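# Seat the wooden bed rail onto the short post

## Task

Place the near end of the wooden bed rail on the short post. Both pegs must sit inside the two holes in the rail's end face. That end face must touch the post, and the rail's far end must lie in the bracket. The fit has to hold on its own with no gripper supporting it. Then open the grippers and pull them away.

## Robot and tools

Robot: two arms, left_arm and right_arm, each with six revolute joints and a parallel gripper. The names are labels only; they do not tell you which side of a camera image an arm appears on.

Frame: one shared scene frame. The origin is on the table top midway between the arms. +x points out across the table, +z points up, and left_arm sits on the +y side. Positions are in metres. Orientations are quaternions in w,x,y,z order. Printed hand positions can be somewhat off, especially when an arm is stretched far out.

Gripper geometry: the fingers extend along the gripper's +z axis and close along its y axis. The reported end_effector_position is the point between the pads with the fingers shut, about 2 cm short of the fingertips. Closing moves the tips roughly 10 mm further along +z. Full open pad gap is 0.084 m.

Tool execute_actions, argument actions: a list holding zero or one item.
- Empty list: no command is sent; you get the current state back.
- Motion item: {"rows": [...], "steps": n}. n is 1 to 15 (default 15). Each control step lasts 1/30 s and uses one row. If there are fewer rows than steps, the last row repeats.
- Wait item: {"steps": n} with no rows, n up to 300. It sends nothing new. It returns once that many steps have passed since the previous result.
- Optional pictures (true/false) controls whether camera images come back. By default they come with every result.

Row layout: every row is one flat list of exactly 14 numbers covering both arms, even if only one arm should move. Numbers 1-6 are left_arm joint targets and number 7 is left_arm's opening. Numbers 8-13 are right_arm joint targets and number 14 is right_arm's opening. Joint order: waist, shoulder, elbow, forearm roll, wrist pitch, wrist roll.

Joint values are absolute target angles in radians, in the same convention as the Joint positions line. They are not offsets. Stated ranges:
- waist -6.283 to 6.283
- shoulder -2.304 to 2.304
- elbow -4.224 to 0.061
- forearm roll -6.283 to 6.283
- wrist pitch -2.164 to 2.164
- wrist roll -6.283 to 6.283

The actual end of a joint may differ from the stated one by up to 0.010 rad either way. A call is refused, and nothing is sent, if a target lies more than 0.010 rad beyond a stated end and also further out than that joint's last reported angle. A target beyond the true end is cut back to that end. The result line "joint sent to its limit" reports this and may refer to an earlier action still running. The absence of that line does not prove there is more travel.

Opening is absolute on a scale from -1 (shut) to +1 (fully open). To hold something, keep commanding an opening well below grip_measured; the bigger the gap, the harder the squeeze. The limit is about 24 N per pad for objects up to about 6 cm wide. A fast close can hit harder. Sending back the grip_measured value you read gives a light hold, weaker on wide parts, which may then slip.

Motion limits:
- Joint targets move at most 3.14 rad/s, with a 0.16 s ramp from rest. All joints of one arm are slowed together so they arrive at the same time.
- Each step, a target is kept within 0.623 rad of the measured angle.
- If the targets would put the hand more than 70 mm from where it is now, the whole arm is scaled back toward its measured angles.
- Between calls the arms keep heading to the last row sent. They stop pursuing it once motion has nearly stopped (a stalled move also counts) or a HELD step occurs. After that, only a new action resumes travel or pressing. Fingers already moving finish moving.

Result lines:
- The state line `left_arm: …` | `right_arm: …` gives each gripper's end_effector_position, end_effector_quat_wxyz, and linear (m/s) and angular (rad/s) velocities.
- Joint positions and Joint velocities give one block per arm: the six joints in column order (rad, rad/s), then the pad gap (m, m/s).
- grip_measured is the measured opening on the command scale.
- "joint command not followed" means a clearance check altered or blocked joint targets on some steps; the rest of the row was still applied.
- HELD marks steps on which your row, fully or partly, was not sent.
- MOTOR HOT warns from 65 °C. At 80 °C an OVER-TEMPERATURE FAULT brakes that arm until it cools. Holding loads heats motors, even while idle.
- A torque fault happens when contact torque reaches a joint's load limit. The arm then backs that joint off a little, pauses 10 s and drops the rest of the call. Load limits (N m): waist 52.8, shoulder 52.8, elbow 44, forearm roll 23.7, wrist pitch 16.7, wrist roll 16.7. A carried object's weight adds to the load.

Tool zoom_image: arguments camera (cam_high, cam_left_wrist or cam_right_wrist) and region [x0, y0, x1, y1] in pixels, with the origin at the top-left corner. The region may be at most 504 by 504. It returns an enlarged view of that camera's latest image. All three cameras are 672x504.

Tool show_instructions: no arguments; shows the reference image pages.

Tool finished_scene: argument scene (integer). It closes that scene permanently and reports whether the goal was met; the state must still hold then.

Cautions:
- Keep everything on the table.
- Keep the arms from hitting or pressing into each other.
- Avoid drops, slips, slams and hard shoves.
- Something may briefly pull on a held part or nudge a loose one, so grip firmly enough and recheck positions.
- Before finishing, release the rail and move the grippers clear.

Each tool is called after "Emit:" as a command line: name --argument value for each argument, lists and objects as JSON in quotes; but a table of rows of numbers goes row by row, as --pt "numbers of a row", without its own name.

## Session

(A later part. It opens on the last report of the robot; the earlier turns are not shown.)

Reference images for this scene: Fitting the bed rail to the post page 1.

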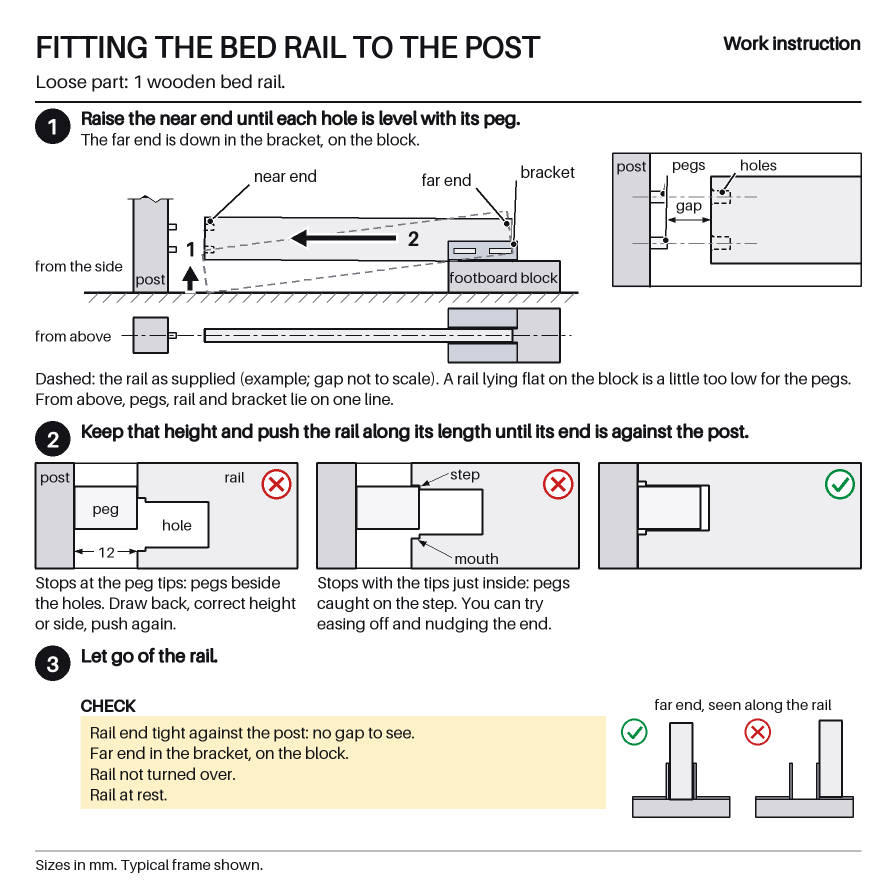

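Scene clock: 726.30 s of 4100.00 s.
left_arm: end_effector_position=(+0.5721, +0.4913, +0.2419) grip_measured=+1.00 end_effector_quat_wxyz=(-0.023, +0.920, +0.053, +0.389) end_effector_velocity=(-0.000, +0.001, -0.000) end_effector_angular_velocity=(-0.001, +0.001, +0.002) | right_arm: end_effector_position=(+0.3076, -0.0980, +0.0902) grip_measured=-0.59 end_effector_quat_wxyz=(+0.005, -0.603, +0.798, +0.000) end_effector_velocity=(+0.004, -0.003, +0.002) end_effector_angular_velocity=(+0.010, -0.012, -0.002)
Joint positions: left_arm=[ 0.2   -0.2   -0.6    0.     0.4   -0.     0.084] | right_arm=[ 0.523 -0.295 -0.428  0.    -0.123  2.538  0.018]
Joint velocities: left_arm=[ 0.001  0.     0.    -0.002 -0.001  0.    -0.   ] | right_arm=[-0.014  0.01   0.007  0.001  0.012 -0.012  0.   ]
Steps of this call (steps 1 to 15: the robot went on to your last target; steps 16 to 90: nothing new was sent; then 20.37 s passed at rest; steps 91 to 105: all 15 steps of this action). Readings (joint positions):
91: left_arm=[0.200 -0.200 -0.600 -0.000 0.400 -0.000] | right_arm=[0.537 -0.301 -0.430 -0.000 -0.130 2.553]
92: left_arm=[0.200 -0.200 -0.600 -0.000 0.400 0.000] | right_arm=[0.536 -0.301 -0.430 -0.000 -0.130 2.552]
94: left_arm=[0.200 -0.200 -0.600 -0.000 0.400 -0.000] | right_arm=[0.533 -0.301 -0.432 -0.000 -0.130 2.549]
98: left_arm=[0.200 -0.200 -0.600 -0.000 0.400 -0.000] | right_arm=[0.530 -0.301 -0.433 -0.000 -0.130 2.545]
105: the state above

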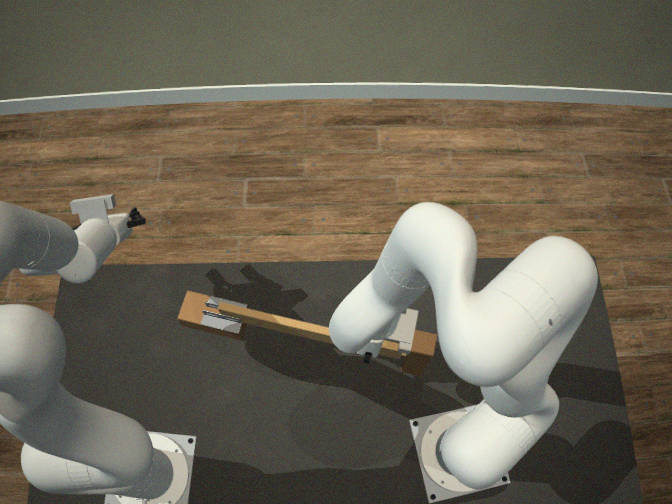

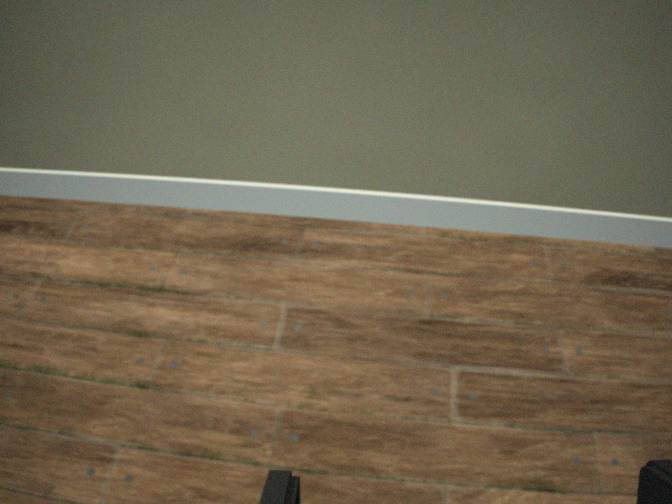

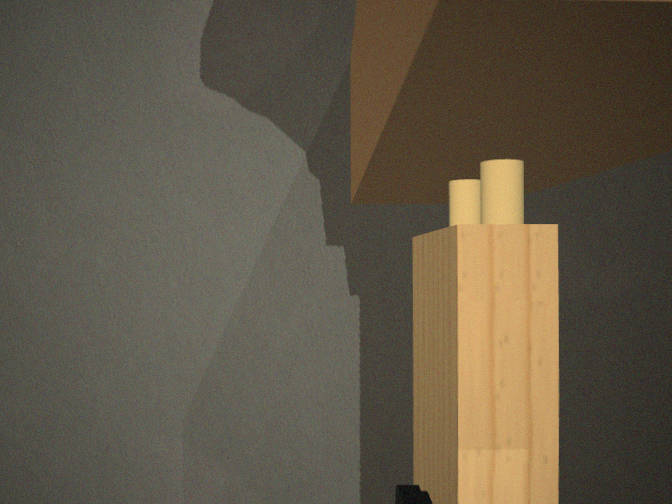

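Emit:
execute_actions --actions '[{"rows":[[0.2,-0.2,-0.6,0,0.4,0,1,0.524,-0.297,-0.4285,0,-0.127,2.540,-1],[0.2,-0.2,-0.6,0,0.4,0,1,0.524,-0.297,-0.4285,0,-0.127,2.540,-1],[0.2,-0.2,-0.6,0,0.4,0,1,0.5245,-0.297,-0.428,0,-0.127,2.5405,-1],[0.2,-0.2,-0.6,0,0.4,0,1,0.525,-0.2968,-0.4277,0,-0.127,2.541,-1],[0.2,-0.2,-0.6,0,0.4,0,1,0.5255,-0.2966,-0.4273,0,-0.127,2.5415,-1],[0.2,-0.2,-0.6,0,0.4,0,1,0.526,-0.2964,-0.427,0,-0.127,2.542,-1],[0.2,-0.2,-0.6,0,0.4,0,1,0.5265,-0.2962,-0.4266,0,-0.127,2.5425,-1],[0.2,-0.2,-0.6,0,0.4,0,1,0.527,-0.296,-0.4262,0,-0.127,2.543,-1],[0.2,-0.2,-0.6,0,0.4,0,1,0.5275,-0.2958,-0.4258,0,-0.127,2.5435,-1],[0.2,-0.2,-0.6,0,0.4,0,1,0.528,-0.2956,-0.4254,0,-0.127,2.544,-1]],"steps":15}]'

Scene clock: 737.63 s of 4100.00 s.
left_arm: end_effector_position=(+0.5721, +0.4913, +0.2419) grip_measured=+1.00 end_effector_quat_wxyz=(-0.023, +0.920, +0.053, +0.389) end_effector_velocity=(+0.000, -0.000, +0.001) end_effector_angular_velocity=(+0.000, -0.001, -0.001) | right_arm: end_effector_position=(+0.3052, -0.0981, +0.0897) grip_measured=-0.59 end_effector_quat_wxyz=(+0.003, -0.603, +0.798, +0.000) end_effector_velocity=(-0.002, +0.001, +0.000) end_effector_angular_velocity=(+0.001, -0.001, +0.002)
Joint positions: left_arm=[ 0.2   -0.2   -0.6    0.     0.4   -0.     0.084] | right_arm=[ 0.528 -0.296 -0.426 -0.    -0.125  2.544  0.018]
Joint velocities: left_arm=[-0.001  0.001 -0.001  0.     0.    -0.     0.   ] | right_arm=[ 0.005  0.003  0.003  0.     0.001  0.002 -0.   ]
Steps of this call (steps 1 to 15: the robot went on to your last target; steps 16 to 90: nothing new was sent; then 7.83 s passed at rest; steps 91 to 105: all 15 steps of this action). Readings (joint positions):
91: left_arm=[0.200 -0.200 -0.600 0.000 0.400 0.000] | right_arm=[0.521 -0.295 -0.427 -0.000 -0.123 2.537]
92: left_arm=[0.200 -0.200 -0.600 -0.000 0.400 -0.000] | right_arm=[0.521 -0.295 -0.427 -0.000 -0.123 2.537]
94: left_arm=[0.200 -0.200 -0.600 -0.000 0.400 -0.000] | right_arm=[0.522 -0.296 -0.428 -0.000 -0.125 2.539]
98: left_arm=[0.200 -0.200 -0.600 -0.000 0.400 -0.000] | right_arm=[0.524 -0.297 -0.428 -0.000 -0.125 2.541]
105: the state above

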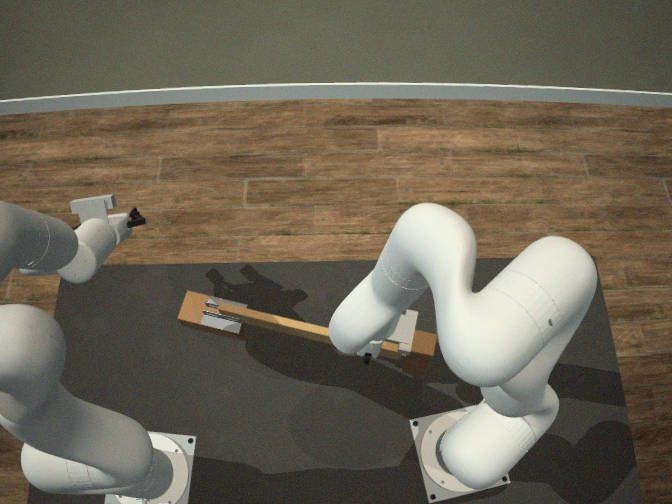

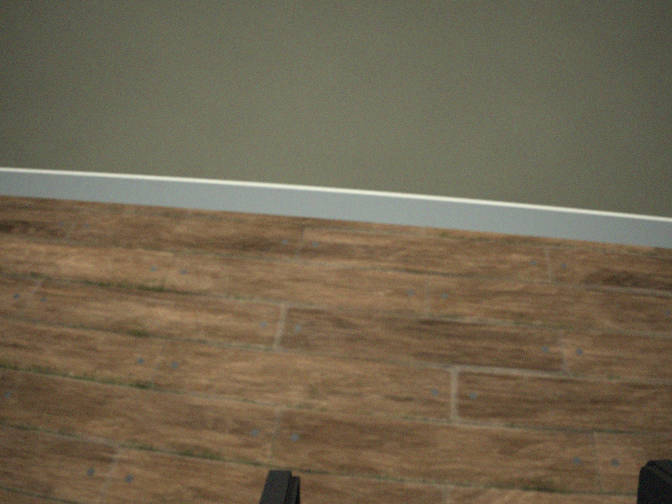

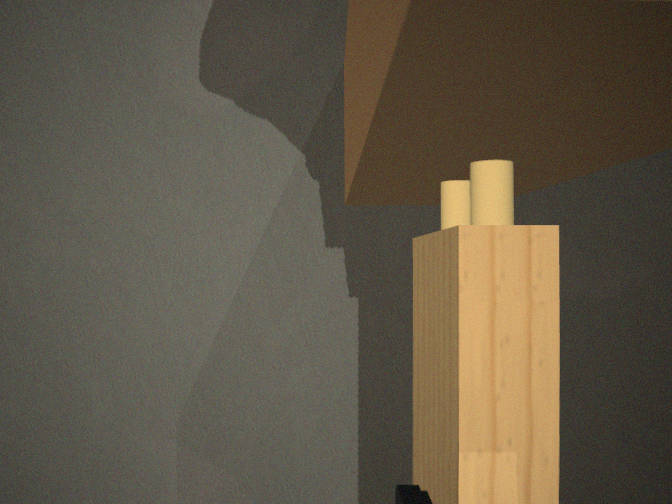

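Emit:
execute_actions --actions '[{"rows":[[0.2,-0.2,-0.6,0,0.4,0,1,0.5275,-0.2948,-0.4250,0,-0.1275,2.5435,-1],[0.2,-0.2,-0.6,0,0.4,0,1,0.5275,-0.294,-0.4250,0,-0.128,2.5435,-1],[0.2,-0.2,-0.6,0,0.4,0,1,0.5275,-0.2932,-0.4250,0,-0.1287,2.5435,-1],[0.2,-0.2,-0.6,0,0.4,0,1,0.5275,-0.2924,-0.4250,0,-0.1294,2.5435,-1],[0.2,-0.2,-0.6,0,0.4,0,1,0.5275,-0.2916,-0.4250,0,-0.1301,2.5435,-1],[0.2,-0.2,-0.6,0,0.4,0,1,0.5275,-0.2908,-0.4250,0,-0.1308,2.5435,-1],[0.2,-0.2,-0.6,0,0.4,0,1,0.5275,-0.29,-0.4250,0,-0.1315,2.5435,-1],[0.2,-0.2,-0.6,0,0.4,0,1,0.5275,-0.2892,-0.4250,0,-0.1322,2.5435,-1],[0.2,-0.2,-0.6,0,0.4,0,1,0.5275,-0.2884,-0.4250,0,-0.1329,2.5435,-1],[0.2,-0.2,-0.6,0,0.4,0,1,0.5275,-0.2876,-0.4250,0,-0.1336,2.5435,-1],[0.2,-0.2,-0.6,0,0.4,0,1,0.5275,-0.2868,-0.4250,0,-0.1343,2.5435,-1],[0.2,-0.2,-0.6,0,0.4,0,1,0.5275,-0.286,-0.4250,0,-0.135,2.5435,-1]],"steps":15}]'

Scene clock: 753.33 s of 4100.00 s.
left_arm: end_effector_position=(+0.5721, +0.4913, +0.2419) grip_measured=+1.00 end_effector_quat_wxyz=(-0.023, +0.920, +0.053, +0.389) end_effector_velocity=(+0.000, -0.001, +0.000) end_effector_angular_velocity=(+0.000, +0.000, -0.001) | right_arm: end_effector_position=(+0.3050, -0.0981, +0.0922) grip_measured=-0.59 end_effector_quat_wxyz=(+0.003, -0.603, +0.798, +0.000) end_effector_velocity=(+0.000, +0.000, +0.004) end_effector_angular_velocity=(-0.001, +0.001, -0.002)
Joint positions: left_arm=[ 0.2   -0.2   -0.6   -0.     0.4   -0.     0.084] | right_arm=[ 0.528 -0.287 -0.425  0.    -0.132  2.543  0.018]
Joint velocities: left_arm=[-0.001  0.    -0.     0.    -0.     0.    -0.   ] | right_arm=[-0.001  0.013 -0.001 -0.    -0.015  0.001  0.   ]
Steps of this call (steps 1 to 15: the robot went on to your last target; steps 16 to 90: nothing new was sent; then 12.20 s passed at rest; steps 91 to 105: all 15 steps of this action). Readings (joint positions):
91: left_arm=[0.200 -0.200 -0.600 -0.000 0.400 -0.000] | right_arm=[0.528 -0.296 -0.426 0.000 -0.125 2.544]
92: left_arm=[0.200 -0.200 -0.600 -0.000 0.400 0.000] | right_arm=[0.528 -0.296 -0.426 0.000 -0.125 2.544]
94: left_arm=[0.200 -0.200 -0.600 -0.000 0.400 -0.000] | right_arm=[0.528 -0.295 -0.425 0.000 -0.124 2.544]
98: left_arm=[0.200 -0.200 -0.600 0.000 0.400 -0.000] | right_arm=[0.528 -0.292 -0.425 0.000 -0.126 2.544]
105: the state above

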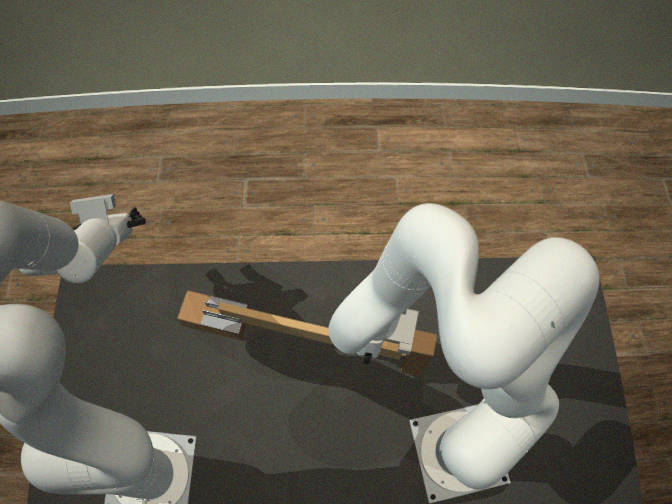

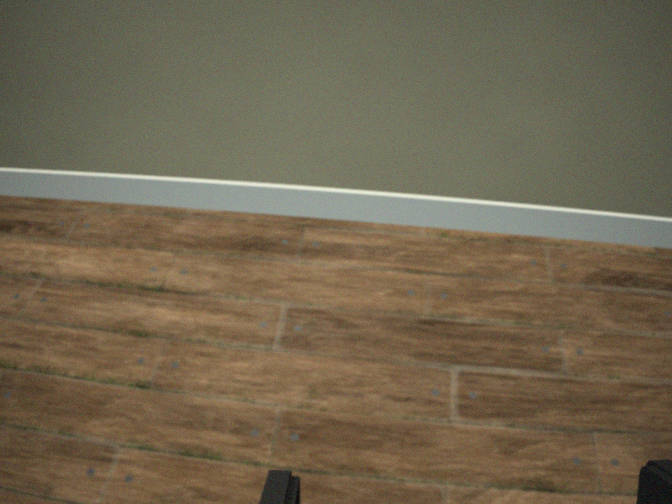

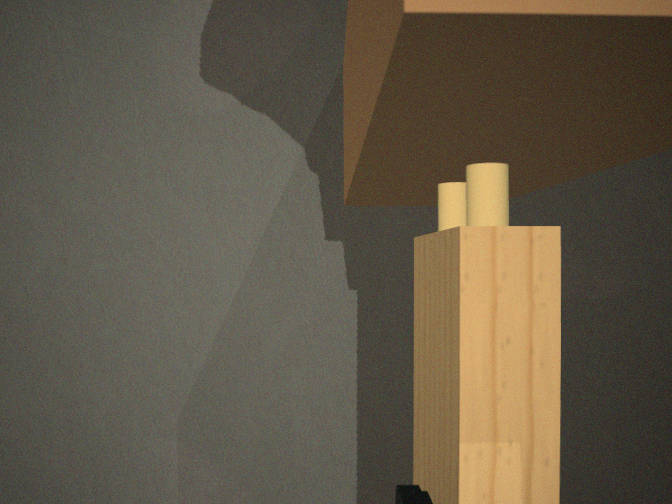

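Emit:
execute_actions --actions '[{"rows":[[0.2,-0.2,-0.6,0,0.4,0,1,0.527,-0.2852,-0.4245,0,-0.1357,2.543,-1],[0.2,-0.2,-0.6,0,0.4,0,1,0.527,-0.2844,-0.4245,0,-0.1364,2.543,-1],[0.2,-0.2,-0.6,0,0.4,0,1,0.527,-0.2836,-0.4245,0,-0.1371,2.543,-1],[0.2,-0.2,-0.6,0,0.4,0,1,0.527,-0.2828,-0.4245,0,-0.1378,2.543,-1],[0.2,-0.2,-0.6,0,0.4,0,1,0.527,-0.282,-0.4245,0,-0.1385,2.543,-1],[0.2,-0.2,-0.6,0,0.4,0,1,0.527,-0.2812,-0.4245,0,-0.1392,2.543,-1],[0.2,-0.2,-0.6,0,0.4,0,1,0.527,-0.2804,-0.4245,0,-0.1399,2.543,-1],[0.2,-0.2,-0.6,0,0.4,0,1,0.527,-0.2796,-0.4245,0,-0.1406,2.543,-1],[0.2,-0.2,-0.6,0,0.4,0,1,0.527,-0.2788,-0.4245,0,-0.1413,2.543,-1],[0.2,-0.2,-0.6,0,0.4,0,1,0.527,-0.278,-0.4245,0,-0.142,2.543,-1],[0.2,-0.2,-0.6,0,0.4,0,1,0.527,-0.2772,-0.4245,0,-0.1427,2.543,-1],[0.2,-0.2,-0.6,0,0.4,0,1,0.527,-0.2764,-0.4245,0,-0.1434,2.543,-1]],"steps":15}]'

Scene clock: 769.47 s of 4100.00 s.
left_arm: end_effector_position=(+0.5721, +0.4913, +0.2419) grip_measured=+1.00 end_effector_quat_wxyz=(-0.023, +0.920, +0.053, +0.389) end_effector_velocity=(+0.000, -0.000, -0.000) end_effector_angular_velocity=(+0.000, +0.000, -0.001) | right_arm: end_effector_position=(+0.3053, -0.0982, +0.0952) grip_measured=-0.59 end_effector_quat_wxyz=(+0.003, -0.603, +0.798, +0.000) end_effector_velocity=(-0.000, -0.000, +0.004) end_effector_angular_velocity=(-0.001, +0.001, -0.001)
Joint positions: left_arm=[ 0.2   -0.2   -0.6   -0.     0.4   -0.     0.084] | right_arm=[ 0.527 -0.277 -0.424 -0.    -0.141  2.543  0.018]
Joint velocities: left_arm=[-0.    -0.    -0.001  0.    -0.     0.     0.   ] | right_arm=[ 0.     0.012  0.    -0.    -0.014  0.001 -0.   ]
Steps of this call (steps 1 to 15: the robot went on to your last target; steps 16 to 90: nothing new was sent; then 12.63 s passed at rest; steps 91 to 105: all 15 steps of this action). Readings (joint positions):
91: left_arm=[0.200 -0.200 -0.600 -0.000 0.400 -0.000] | right_arm=[0.527 -0.286 -0.425 0.000 -0.133 2.543]
92: left_arm=[0.200 -0.200 -0.600 0.000 0.400 -0.000] | right_arm=[0.527 -0.286 -0.425 0.000 -0.133 2.543]
94: left_arm=[0.200 -0.200 -0.600 -0.000 0.400 -0.000] | right_arm=[0.527 -0.285 -0.425 0.000 -0.134 2.543]
98: left_arm=[0.200 -0.200 -0.600 0.000 0.400 -0.000] | right_arm=[0.527 -0.282 -0.425 -0.000 -0.136 2.543]
105: the state above

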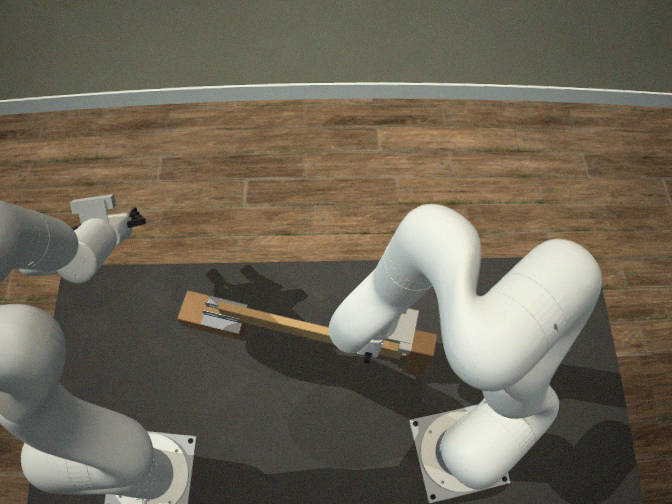

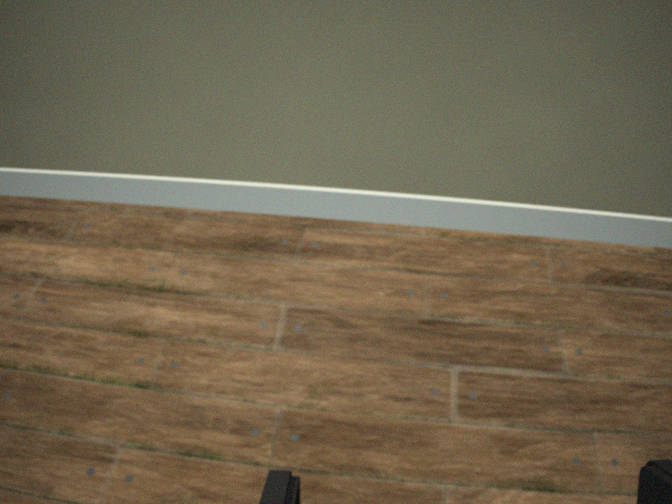

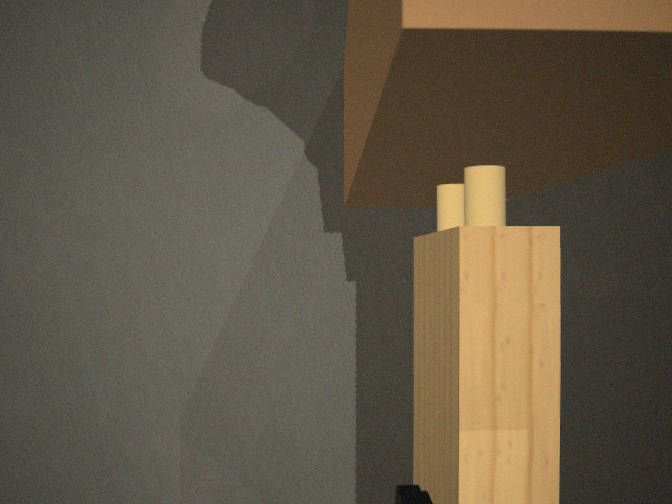

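Emit:
execute_actions --actions '[{"rows":[[0.2,-0.2,-0.6,0,0.4,0,1,0.5205,-0.272,-0.418,0,-0.1407,2.5365,-1]],"steps":15}]'

Scene clock: 776.40 s of 4100.00 s.
left_arm: end_effector_position=(+0.5721, +0.4913, +0.2419) grip_measured=+1.00 end_effector_quat_wxyz=(-0.023, +0.920, +0.053, +0.389) end_effector_velocity=(-0.000, +0.001, +0.000) end_effector_angular_velocity=(+0.000, -0.001, +0.001) | right_arm: end_effector_position=(+0.3050, -0.1009, +0.0957) grip_measured=-0.59 end_effector_quat_wxyz=(+0.004, -0.603, +0.798, +0.000) end_effector_velocity=(-0.000, -0.001, -0.000) end_effector_angular_velocity=(-0.002, +0.002, +0.000)
Joint positions: left_arm=[ 0.2   -0.2   -0.6    0.     0.4   -0.     0.084] | right_arm=[ 0.521 -0.272 -0.418  0.    -0.139  2.537  0.018]
Joint velocities: left_arm=[ 0.001  0.001  0.     0.001  0.    -0.    -0.   ] | right_arm=[-0.002 -0.     0.001 -0.001 -0.002 -0.002  0.   ]
Steps of this call (steps 1 to 15: the robot went on to your last target; steps 16 to 90: nothing new was sent; then 3.43 s passed at rest; steps 91 to 105: all 15 steps of this action). Readings (joint positions):
91: left_arm=[0.200 -0.200 -0.600 -0.000 0.400 -0.000] | right_arm=[0.527 -0.276 -0.424 0.000 -0.142 2.543]
92: left_arm=[0.200 -0.200 -0.600 -0.000 0.400 0.000] | right_arm=[0.526 -0.276 -0.424 0.000 -0.141 2.542]
94: left_arm=[0.200 -0.200 -0.600 0.000 0.400 -0.000] | right_arm=[0.523 -0.274 -0.421 0.000 -0.141 2.539]
98: left_arm=[0.200 -0.200 -0.600 -0.000 0.400 -0.000] | right_arm=[0.522 -0.272 -0.419 0.000 -0.139 2.537]
105: the state above

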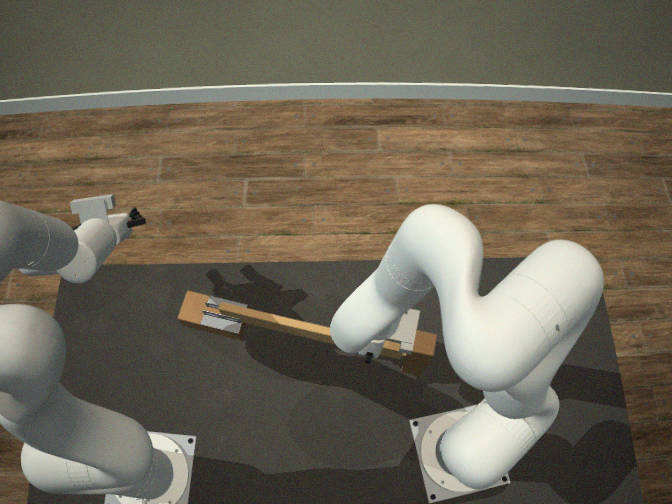

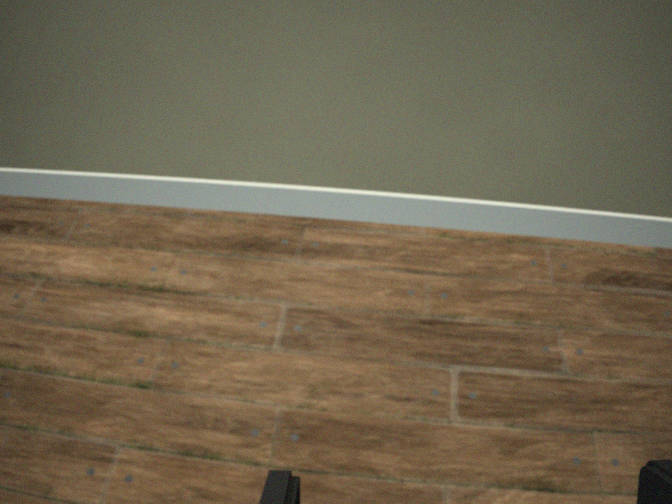

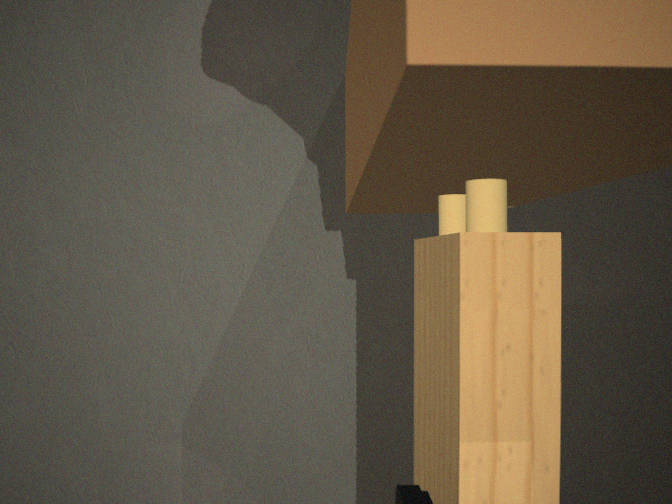

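Emit:
execute_actions --actions '[{"rows":[[0.2,-0.2,-0.6,0,0.4,0,1,0.512,-0.266,-0.4095,0,-0.137,2.528,-1]],"steps":15}]'

Scene clock: 781.23 s of 4100.00 s.
left_arm: end_effector_position=(+0.5721, +0.4913, +0.2419) grip_measured=+1.00 end_effector_quat_wxyz=(-0.023, +0.920, +0.053, +0.389) end_effector_velocity=(+0.000, -0.001, +0.000) end_effector_angular_velocity=(+0.000, -0.000, -0.001) | right_arm: end_effector_position=(+0.3042, -0.1052, +0.0956) grip_measured=-0.59 end_effector_quat_wxyz=(+0.004, -0.603, +0.798, +0.000) end_effector_velocity=(-0.000, -0.000, +0.000) end_effector_angular_velocity=(-0.001, +0.001, -0.001)
Joint positions: left_arm=[ 0.2   -0.2   -0.6   -0.     0.4   -0.     0.084] | right_arm=[ 0.512 -0.266 -0.41   0.    -0.136  2.528  0.018]
Joint velocities: left_arm=[-0.001  0.    -0.     0.    -0.     0.    -0.   ] | right_arm=[-0.001  0.     0.    -0.    -0.001  0.     0.   ]
Steps of this call (steps 1 to 15: the robot went on to your last target; steps 16 to 90: nothing new was sent; then 1.33 s passed at rest; steps 91 to 105: all 15 steps of this action). Readings (joint positions):
91: left_arm=[0.200 -0.200 -0.600 -0.000 0.400 -0.000] | right_arm=[0.520 -0.272 -0.418 0.000 -0.139 2.536]
92: left_arm=[0.200 -0.200 -0.600 -0.000 0.400 0.000] | right_arm=[0.520 -0.271 -0.418 0.000 -0.138 2.535]
94: left_arm=[0.200 -0.200 -0.600 0.000 0.400 -0.000] | right_arm=[0.516 -0.269 -0.414 0.000 -0.137 2.532]
98: left_arm=[0.200 -0.200 -0.600 0.000 0.400 0.000] | right_arm=[0.513 -0.266 -0.410 0.000 -0.136 2.529]
105: the state above

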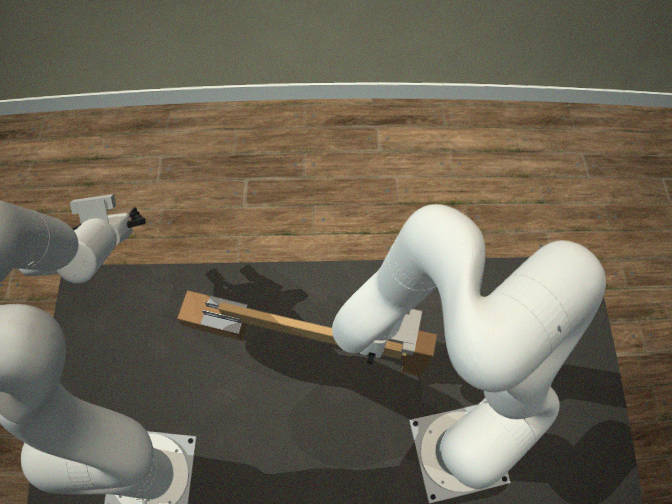

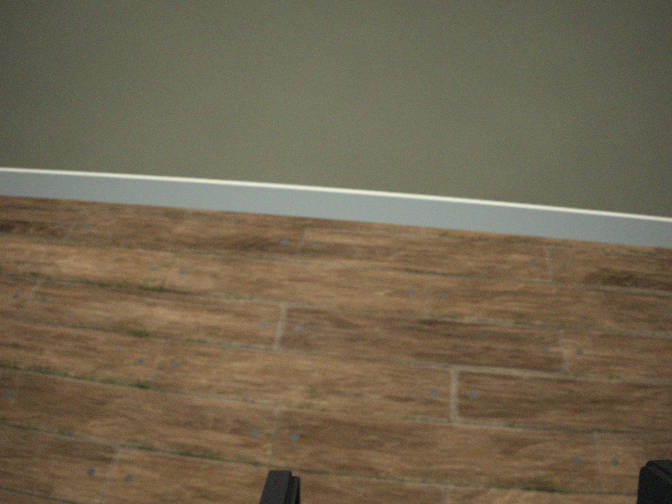

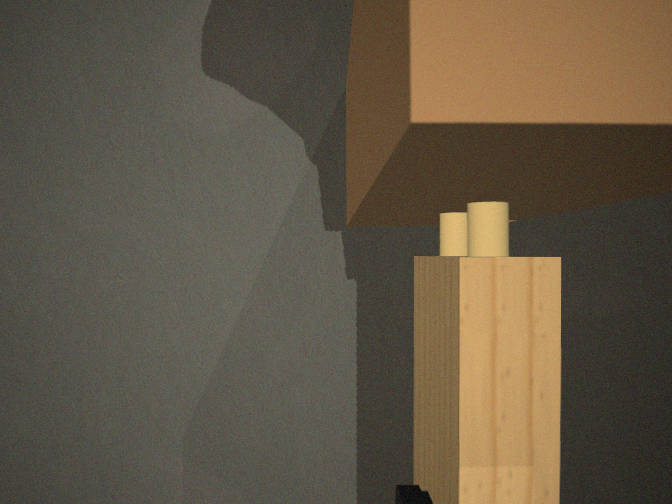

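Emit:
execute_actions --actions '[{"rows":[[0.2,-0.2,-0.6,0,0.4,0,1,0.514,-0.2675,-0.4115,0,-0.138,2.530,-1],[0.2,-0.2,-0.6,0,0.4,0,1,0.514,-0.2675,-0.4115,0,-0.138,2.530,-1],[0.2,-0.2,-0.6,0,0.4,0,1,0.514,-0.2675,-0.4115,0,-0.138,2.530,-1],[0.2,-0.2,-0.6,0,0.4,0,1,0.5135,-0.2681,-0.411,0,-0.1373,2.5295,-1],[0.2,-0.2,-0.6,0,0.4,0,1,0.513,-0.2687,-0.4105,0,-0.1366,2.529,-1],[0.2,-0.2,-0.6,0,0.4,0,1,0.5125,-0.2693,-0.41,0,-0.1359,2.5285,-1],[0.2,-0.2,-0.6,0,0.4,0,1,0.5125,-0.27,-0.41,0,-0.1352,2.5285,-1],[0.2,-0.2,-0.6,0,0.4,0,1,0.5125,-0.2707,-0.41,0,-0.1346,2.5285,-1],[0.2,-0.2,-0.6,0,0.4,0,1,0.5125,-0.2714,-0.41,0,-0.134,2.5285,-1],[0.2,-0.2,-0.6,0,0.4,0,1,0.5125,-0.2721,-0.41,0,-0.1334,2.5285,-1],[0.2,-0.2,-0.6,0,0.4,0,1,0.5125,-0.2728,-0.41,0,-0.1328,2.5285,-1],[0.2,-0.2,-0.6,0,0.4,0,1,0.510,-0.2715,-0.4075,0,-0.132,2.526,-1]],"steps":15}]'

Scene clock: 797.97 s of 4100.00 s.
left_arm: end_effector_position=(+0.5721, +0.4913, +0.2419) grip_measured=+1.00 end_effector_quat_wxyz=(-0.023, +0.920, +0.053, +0.389) end_effector_velocity=(-0.000, +0.000, -0.000) end_effector_angular_velocity=(-0.001, +0.000, +0.001) | right_arm: end_effector_position=(+0.3041, -0.1055, +0.0943) grip_measured=-0.59 end_effector_quat_wxyz=(+0.003, -0.603, +0.798, +0.000) end_effector_velocity=(-0.002, -0.006, -0.005) end_effector_angular_velocity=(+0.002, -0.002, -0.001)
Joint positions: left_arm=[ 0.2   -0.2   -0.6   -0.     0.4   -0.     0.084] | right_arm=[ 0.511 -0.271 -0.41   0.    -0.134  2.527  0.018]
Joint velocities: left_arm=[-0.     0.     0.    -0.001 -0.    -0.    -0.   ] | right_arm=[-0.011 -0.006  0.014  0.001  0.023 -0.011 -0.   ]
Steps of this call (steps 1 to 15: the robot went on to your last target; steps 16 to 90: nothing new was sent; then 13.23 s passed at rest; steps 91 to 105: all 15 steps of this action). Readings (joint positions):
91: left_arm=[0.200 -0.200 -0.600 -0.000 0.400 0.000] | right_arm=[0.512 -0.266 -0.410 -0.000 -0.136 2.528]
92: left_arm=[0.200 -0.200 -0.600 0.000 0.400 -0.000] | right_arm=[0.512 -0.266 -0.410 -0.000 -0.136 2.528]
94: left_arm=[0.200 -0.200 -0.600 -0.000 0.400 -0.000] | right_arm=[0.513 -0.267 -0.410 -0.000 -0.137 2.529]
98: left_arm=[0.200 -0.200 -0.600 -0.000 0.400 -0.000] | right_arm=[0.513 -0.268 -0.411 -0.000 -0.137 2.529]
105: the state above

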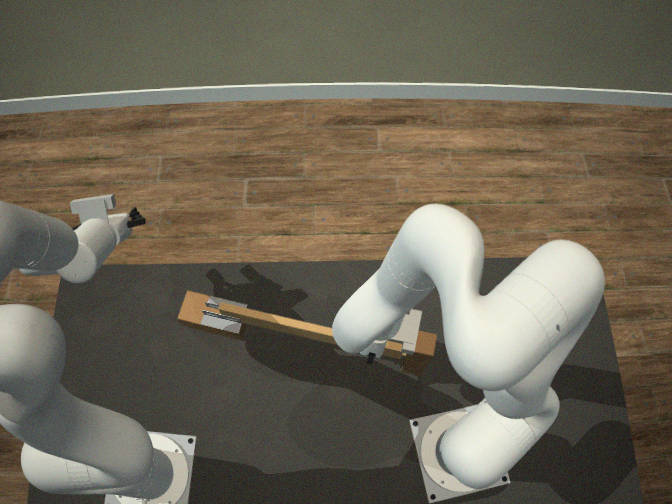

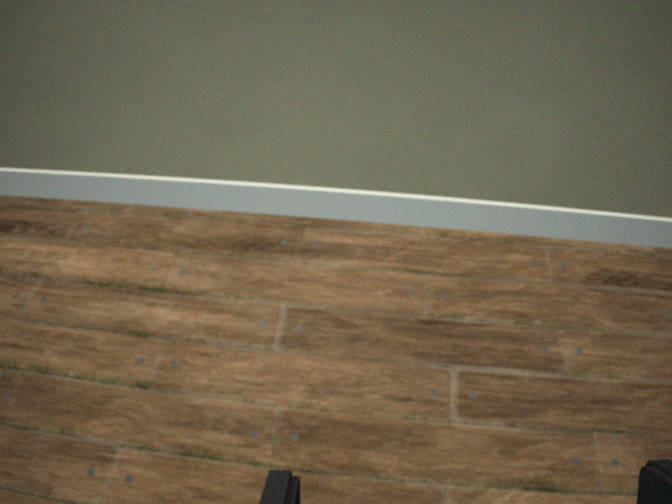

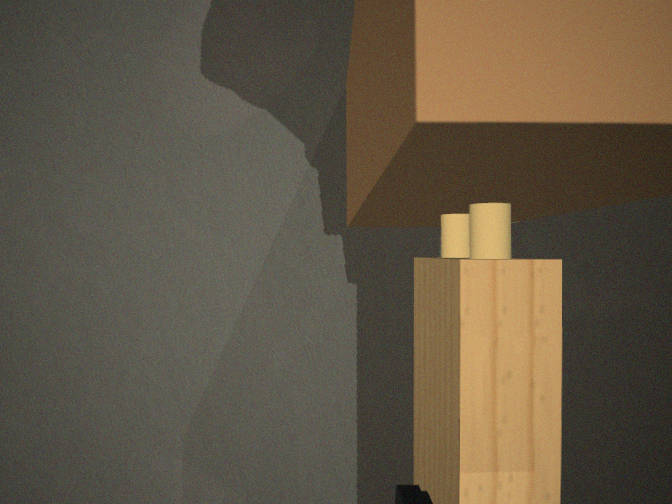

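Emit:
execute_actions --actions '[{"rows":[[0.2,-0.2,-0.6,0,0.4,0,1,0.511,-0.2715,-0.4085,0,-0.133,2.527,-1],[0.2,-0.2,-0.6,0,0.4,0,1,0.512,-0.2715,-0.408,0,-0.133,2.528,-1],[0.2,-0.2,-0.6,0,0.4,0,1,0.513,-0.2715,-0.4075,0,-0.133,2.529,-1],[0.2,-0.2,-0.6,0,0.4,0,1,0.514,-0.2715,-0.407,0,-0.133,2.530,-1],[0.2,-0.2,-0.6,0,0.4,0,1,0.514,-0.2715,-0.407,0,-0.133,2.530,-1],[0.2,-0.2,-0.6,0,0.4,0,1,0.514,-0.2715,-0.407,0,-0.133,2.530,-1],[0.2,-0.2,-0.6,0,0.4,0,1,0.513,-0.2715,-0.4075,0,-0.133,2.529,-1],[0.2,-0.2,-0.6,0,0.4,0,1,0.512,-0.2715,-0.408,0,-0.133,2.528,-1],[0.2,-0.2,-0.6,0,0.4,0,1,0.511,-0.2715,-0.4085,0,-0.133,2.527,-1],[0.2,-0.2,-0.6,0,0.4,0,1,0.510,-0.2715,-0.409,0,-0.133,2.526,-1],[0.2,-0.2,-0.6,0,0.4,0,1,0.509,-0.2715,-0.4095,0,-0.133,2.525,-1],[0.2,-0.2,-0.6,0,0.4,0,1,0.508,-0.2715,-0.41,0,-0.133,2.524,-1],[0.2,-0.2,-0.6,0,0.4,0,1,0.507,-0.270,-0.408,0,-0.132,2.523,-1]],"steps":15}]'

Scene clock: 812.73 s of 4100.00 s.
left_arm: end_effector_position=(+0.5721, +0.4913, +0.2419) grip_measured=+1.00 end_effector_quat_wxyz=(-0.023, +0.920, +0.053, +0.389) end_effector_velocity=(-0.000, +0.000, -0.000) end_effector_angular_velocity=(-0.000, +0.000, +0.002) | right_arm: end_effector_position=(+0.3041, -0.1061, +0.0940) grip_measured=-0.59 end_effector_quat_wxyz=(+0.003, -0.603, +0.798, +0.000) end_effector_velocity=(+0.002, -0.002, +0.001) end_effector_angular_velocity=(+0.011, -0.013, +0.006)
Joint positions: left_arm=[ 0.2   -0.2   -0.6   -0.     0.4    0.     0.084] | right_arm=[ 0.51  -0.271 -0.409  0.    -0.133  2.525  0.018]
Joint velocities: left_arm=[ 0.001  0.     0.    -0.001 -0.     0.    -0.   ] | right_arm=[-0.01   0.009  0.009  0.004  0.018 -0.019  0.   ]
Steps of this call (steps 1 to 15: the robot went on to your last target; steps 16 to 90: nothing new was sent; then 11.27 s passed at rest; steps 91 to 105: all 15 steps of this action). Readings (joint positions):
91: left_arm=[0.200 -0.200 -0.600 0.000 0.400 0.000] | right_arm=[0.510 -0.272 -0.409 -0.000 -0.132 2.526]
92: left_arm=[0.200 -0.200 -0.600 -0.000 0.400 -0.000] | right_arm=[0.510 -0.272 -0.409 -0.000 -0.132 2.526]
94: left_arm=[0.200 -0.200 -0.600 0.000 0.400 -0.000] | right_arm=[0.511 -0.272 -0.409 -0.000 -0.132 2.527]
98: left_arm=[0.200 -0.200 -0.600 -0.000 0.400 0.000] | right_arm=[0.512 -0.271 -0.409 -0.000 -0.132 2.529]
105: the state above

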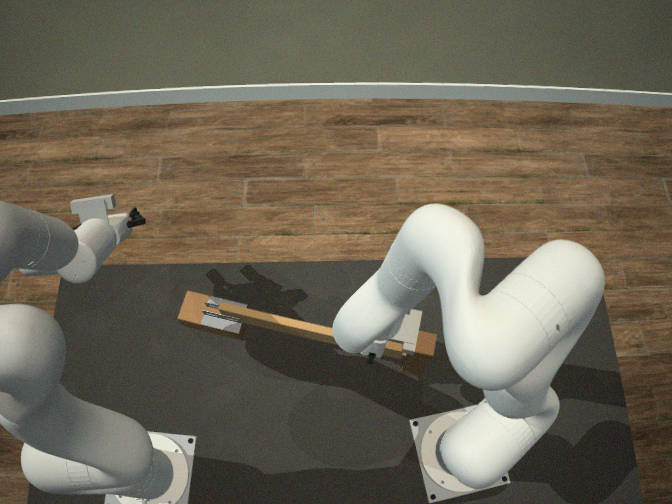

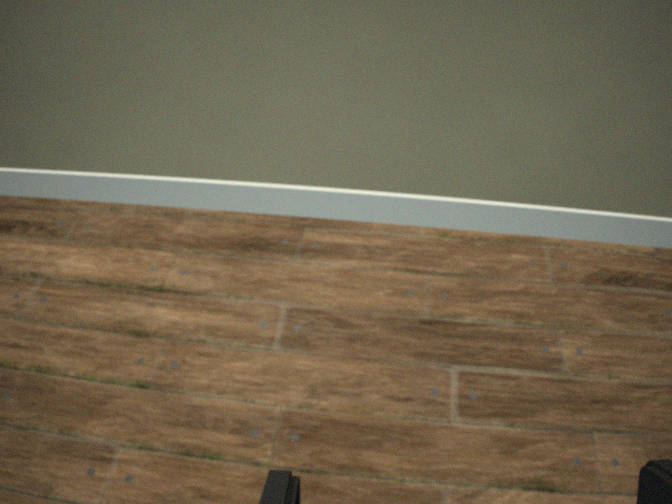

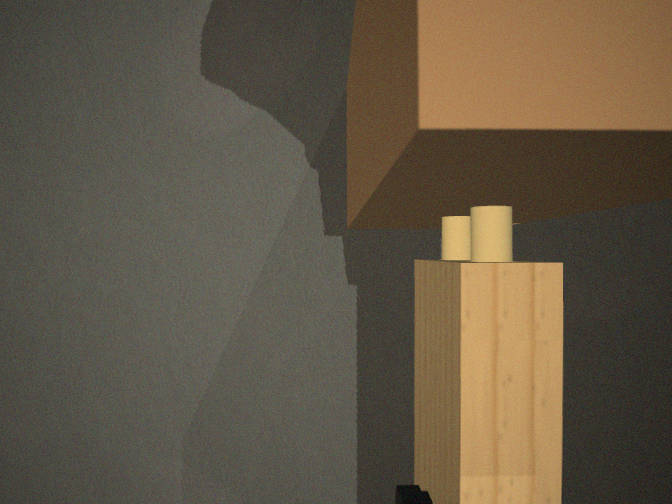

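Emit:
execute_actions --actions '[{"rows":[[0.2,-0.2,-0.6,0,0.4,0,1,0.510,-0.2715,-0.409,0,-0.133,2.526,-1],[0.2,-0.2,-0.6,0,0.4,0,1,0.510,-0.2715,-0.409,0,-0.133,2.526,-1],[0.2,-0.2,-0.6,0,0.4,0,1,0.5095,-0.2707,-0.4085,0,-0.1334,2.5255,-1],[0.2,-0.2,-0.6,0,0.4,0,1,0.509,-0.270,-0.408,0,-0.1338,2.525,-1],[0.2,-0.2,-0.6,0,0.4,0,1,0.509,-0.2693,-0.408,0,-0.1344,2.525,-1],[0.2,-0.2,-0.6,0,0.4,0,1,0.509,-0.2686,-0.408,0,-0.135,2.525,-1],[0.2,-0.2,-0.6,0,0.4,0,1,0.509,-0.2679,-0.408,0,-0.1356,2.525,-1],[0.2,-0.2,-0.6,0,0.4,0,1,0.509,-0.2672,-0.408,0,-0.1362,2.525,-1],[0.2,-0.2,-0.6,0,0.4,0,1,0.509,-0.2665,-0.408,0,-0.1368,2.525,-1],[0.2,-0.2,-0.6,0,0.4,0,1,0.509,-0.2658,-0.408,0,-0.1374,2.525,-1],[0.2,-0.2,-0.6,0,0.4,0,1,0.509,-0.2651,-0.408,0,-0.138,2.525,-1],[0.2,-0.2,-0.6,0,0.4,0,1,0.509,-0.2644,-0.408,0,-0.1386,2.525,-1],[0.2,-0.2,-0.6,0,0.4,0,1,0.509,-0.2637,-0.408,0,-0.1392,2.525,-1],[0.2,-0.2,-0.6,0,0.4,0,1,0.509,-0.263,-0.408,0,-0.1398,2.525,-1]],"steps":15}]'

Scene clock: 828.00 s of 4100.00 s.
left_arm: end_effector_position=(+0.5721, +0.4913, +0.2419) grip_measured=+1.00 end_effector_quat_wxyz=(-0.023, +0.920, +0.053, +0.389) end_effector_velocity=(-0.000, -0.000, +0.000) end_effector_angular_velocity=(+0.000, -0.000, -0.000) | right_arm: end_effector_position=(+0.3033, -0.1076, +0.0953) grip_measured=-0.59 end_effector_quat_wxyz=(+0.002, -0.602, +0.798, +0.000) end_effector_velocity=(-0.000, +0.001, +0.005) end_effector_angular_velocity=(+0.003, -0.003, +0.001)
Joint positions: left_arm=[ 0.2   -0.2   -0.6    0.     0.4   -0.     0.084] | right_arm=[ 0.508 -0.265 -0.407 -0.    -0.138  2.525  0.018]
Joint velocities: left_arm=[-0.     0.001  0.     0.    -0.    -0.    -0.   ] | right_arm=[ 0.002  0.016  0.002  0.001 -0.01   0.001 -0.   ]
Steps of this call (steps 1 to 15: the robot went on to your last target; steps 16 to 90: nothing new was sent; then 11.77 s passed at rest; steps 91 to 105: all 15 steps of this action). Readings (joint positions):
91: left_arm=[0.200 -0.200 -0.600 0.000 0.400 -0.000] | right_arm=[0.507 -0.270 -0.408 -0.000 -0.131 2.523]
92: left_arm=[0.200 -0.200 -0.600 -0.000 0.400 0.000] | right_arm=[0.507 -0.270 -0.408 -0.000 -0.131 2.523]
94: left_arm=[0.200 -0.200 -0.600 -0.000 0.400 -0.000] | right_arm=[0.508 -0.271 -0.409 -0.000 -0.132 2.525]
98: left_arm=[0.200 -0.200 -0.600 0.000 0.400 0.000] | right_arm=[0.508 -0.270 -0.408 -0.000 -0.133 2.525]
105: the state above

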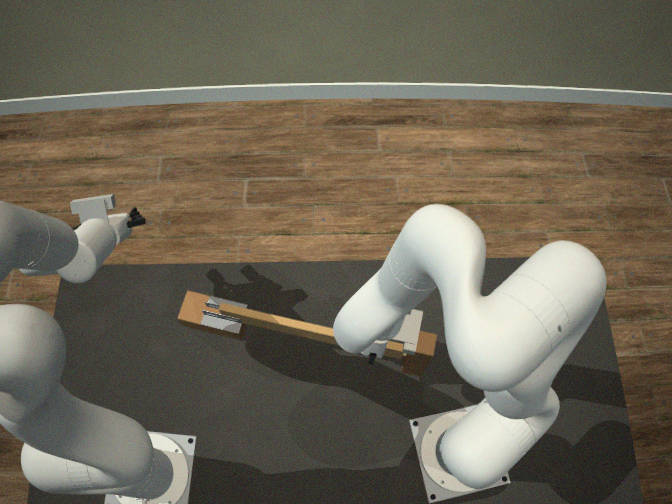

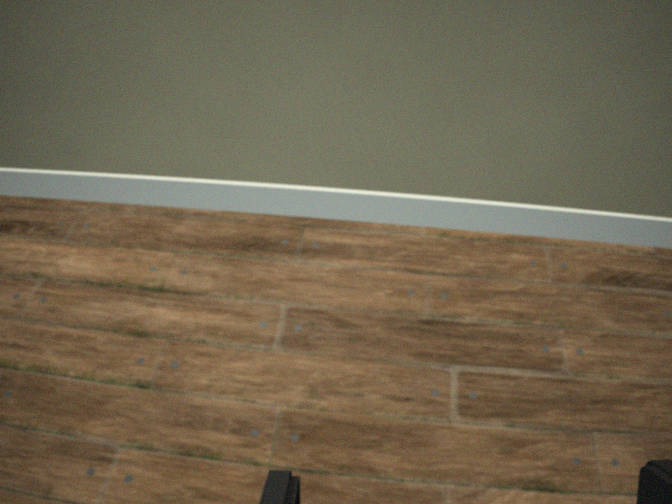

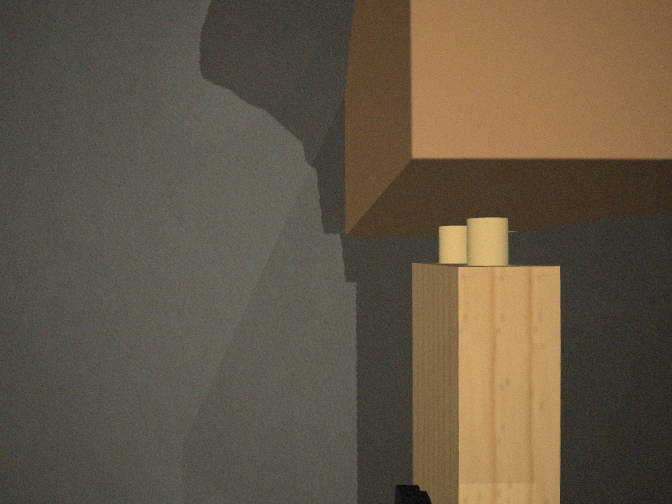

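Entering. Push on.

Emit:
execute_actions --actions '[{"rows":[[0.2,-0.2,-0.6,0,0.4,0,1,0.505,-0.263,-0.404,0,-0.136,2.521,-1],[0.2,-0.2,-0.6,0,0.4,0,1,0.501,-0.260,-0.400,0,-0.134,2.517,-1],[0.2,-0.2,-0.6,0,0.4,0,1,0.497,-0.257,-0.396,0,-0.132,2.513,-1],[0.2,-0.2,-0.6,0,0.4,0,1,0.493,-0.254,-0.392,0,-0.1305,2.509,-1],[0.2,-0.2,-0.6,0,0.4,0,1,0.489,-0.251,-0.388,0,-0.129,2.505,-1]],"steps":15}]'

Scene clock: 835.93 s of 4100.00 s.
left_arm: end_effector_position=(+0.5721, +0.4913, +0.2419) grip_measured=+1.00 end_effector_quat_wxyz=(-0.023, +0.920, +0.053, +0.389) end_effector_velocity=(+0.000, -0.000, +0.000) end_effector_angular_velocity=(+0.000, -0.000, -0.001) | right_arm: end_effector_position=(+0.3020, -0.1159, +0.0958) grip_measured=-0.59 end_effector_quat_wxyz=(+0.004, -0.603, +0.798, +0.000) end_effector_velocity=(-0.000, -0.001, -0.000) end_effector_angular_velocity=(-0.000, +0.000, -0.000)
Joint positions: left_arm=[ 0.2   -0.2   -0.6    0.     0.4   -0.     0.084] | right_arm=[ 0.489 -0.251 -0.388  0.    -0.13   2.505  0.018]
Joint velocities: left_arm=[-0.001 -0.    -0.     0.    -0.     0.     0.   ] | right_arm=[-0.003  0.001  0.003 -0.     0.001 -0.002  0.   ]
Steps of this call (steps 1 to 15: the robot went on to your last target; steps 16 to 90: nothing new was sent; then 4.43 s passed at rest; steps 91 to 105: all 15 steps of this action). Readings (joint positions):
91: left_arm=[0.200 -0.200 -0.600 -0.000 0.400 0.000] | right_arm=[0.509 -0.263 -0.408 0.000 -0.140 2.525]
92: left_arm=[0.200 -0.200 -0.600 0.000 0.400 -0.000] | right_arm=[0.509 -0.263 -0.408 0.000 -0.139 2.524]
94: left_arm=[0.200 -0.200 -0.600 -0.000 0.400 -0.000] | right_arm=[0.506 -0.261 -0.405 0.000 -0.136 2.521]
98: left_arm=[0.200 -0.200 -0.600 0.000 0.400 0.000] | right_arm=[0.494 -0.254 -0.392 0.000 -0.132 2.509]
105: the state above

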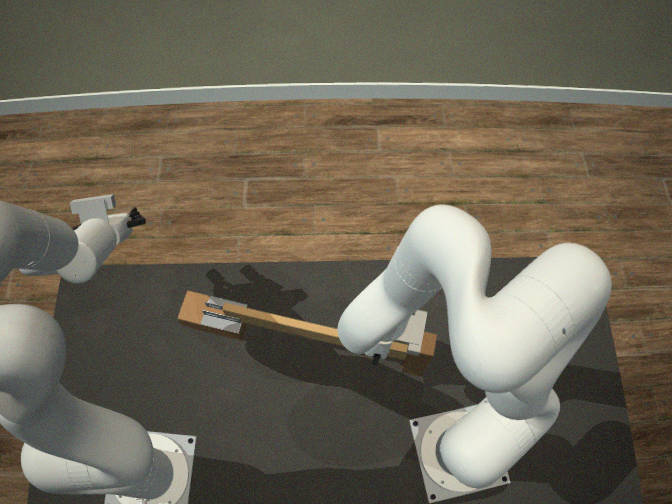

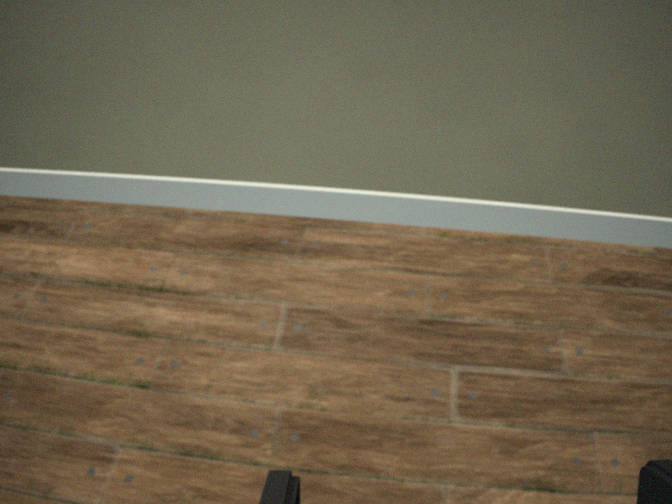

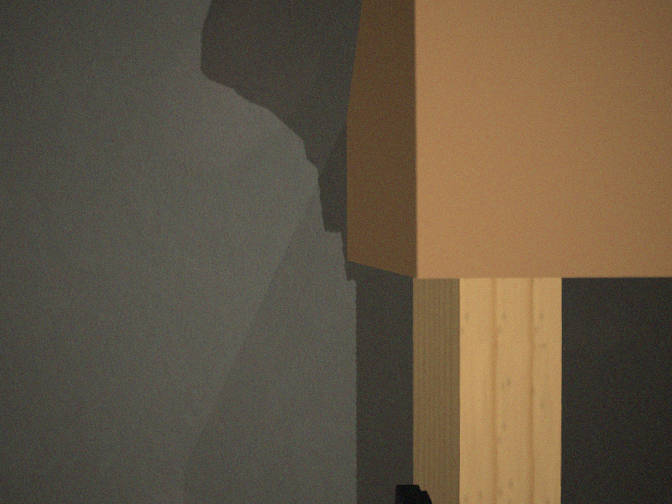

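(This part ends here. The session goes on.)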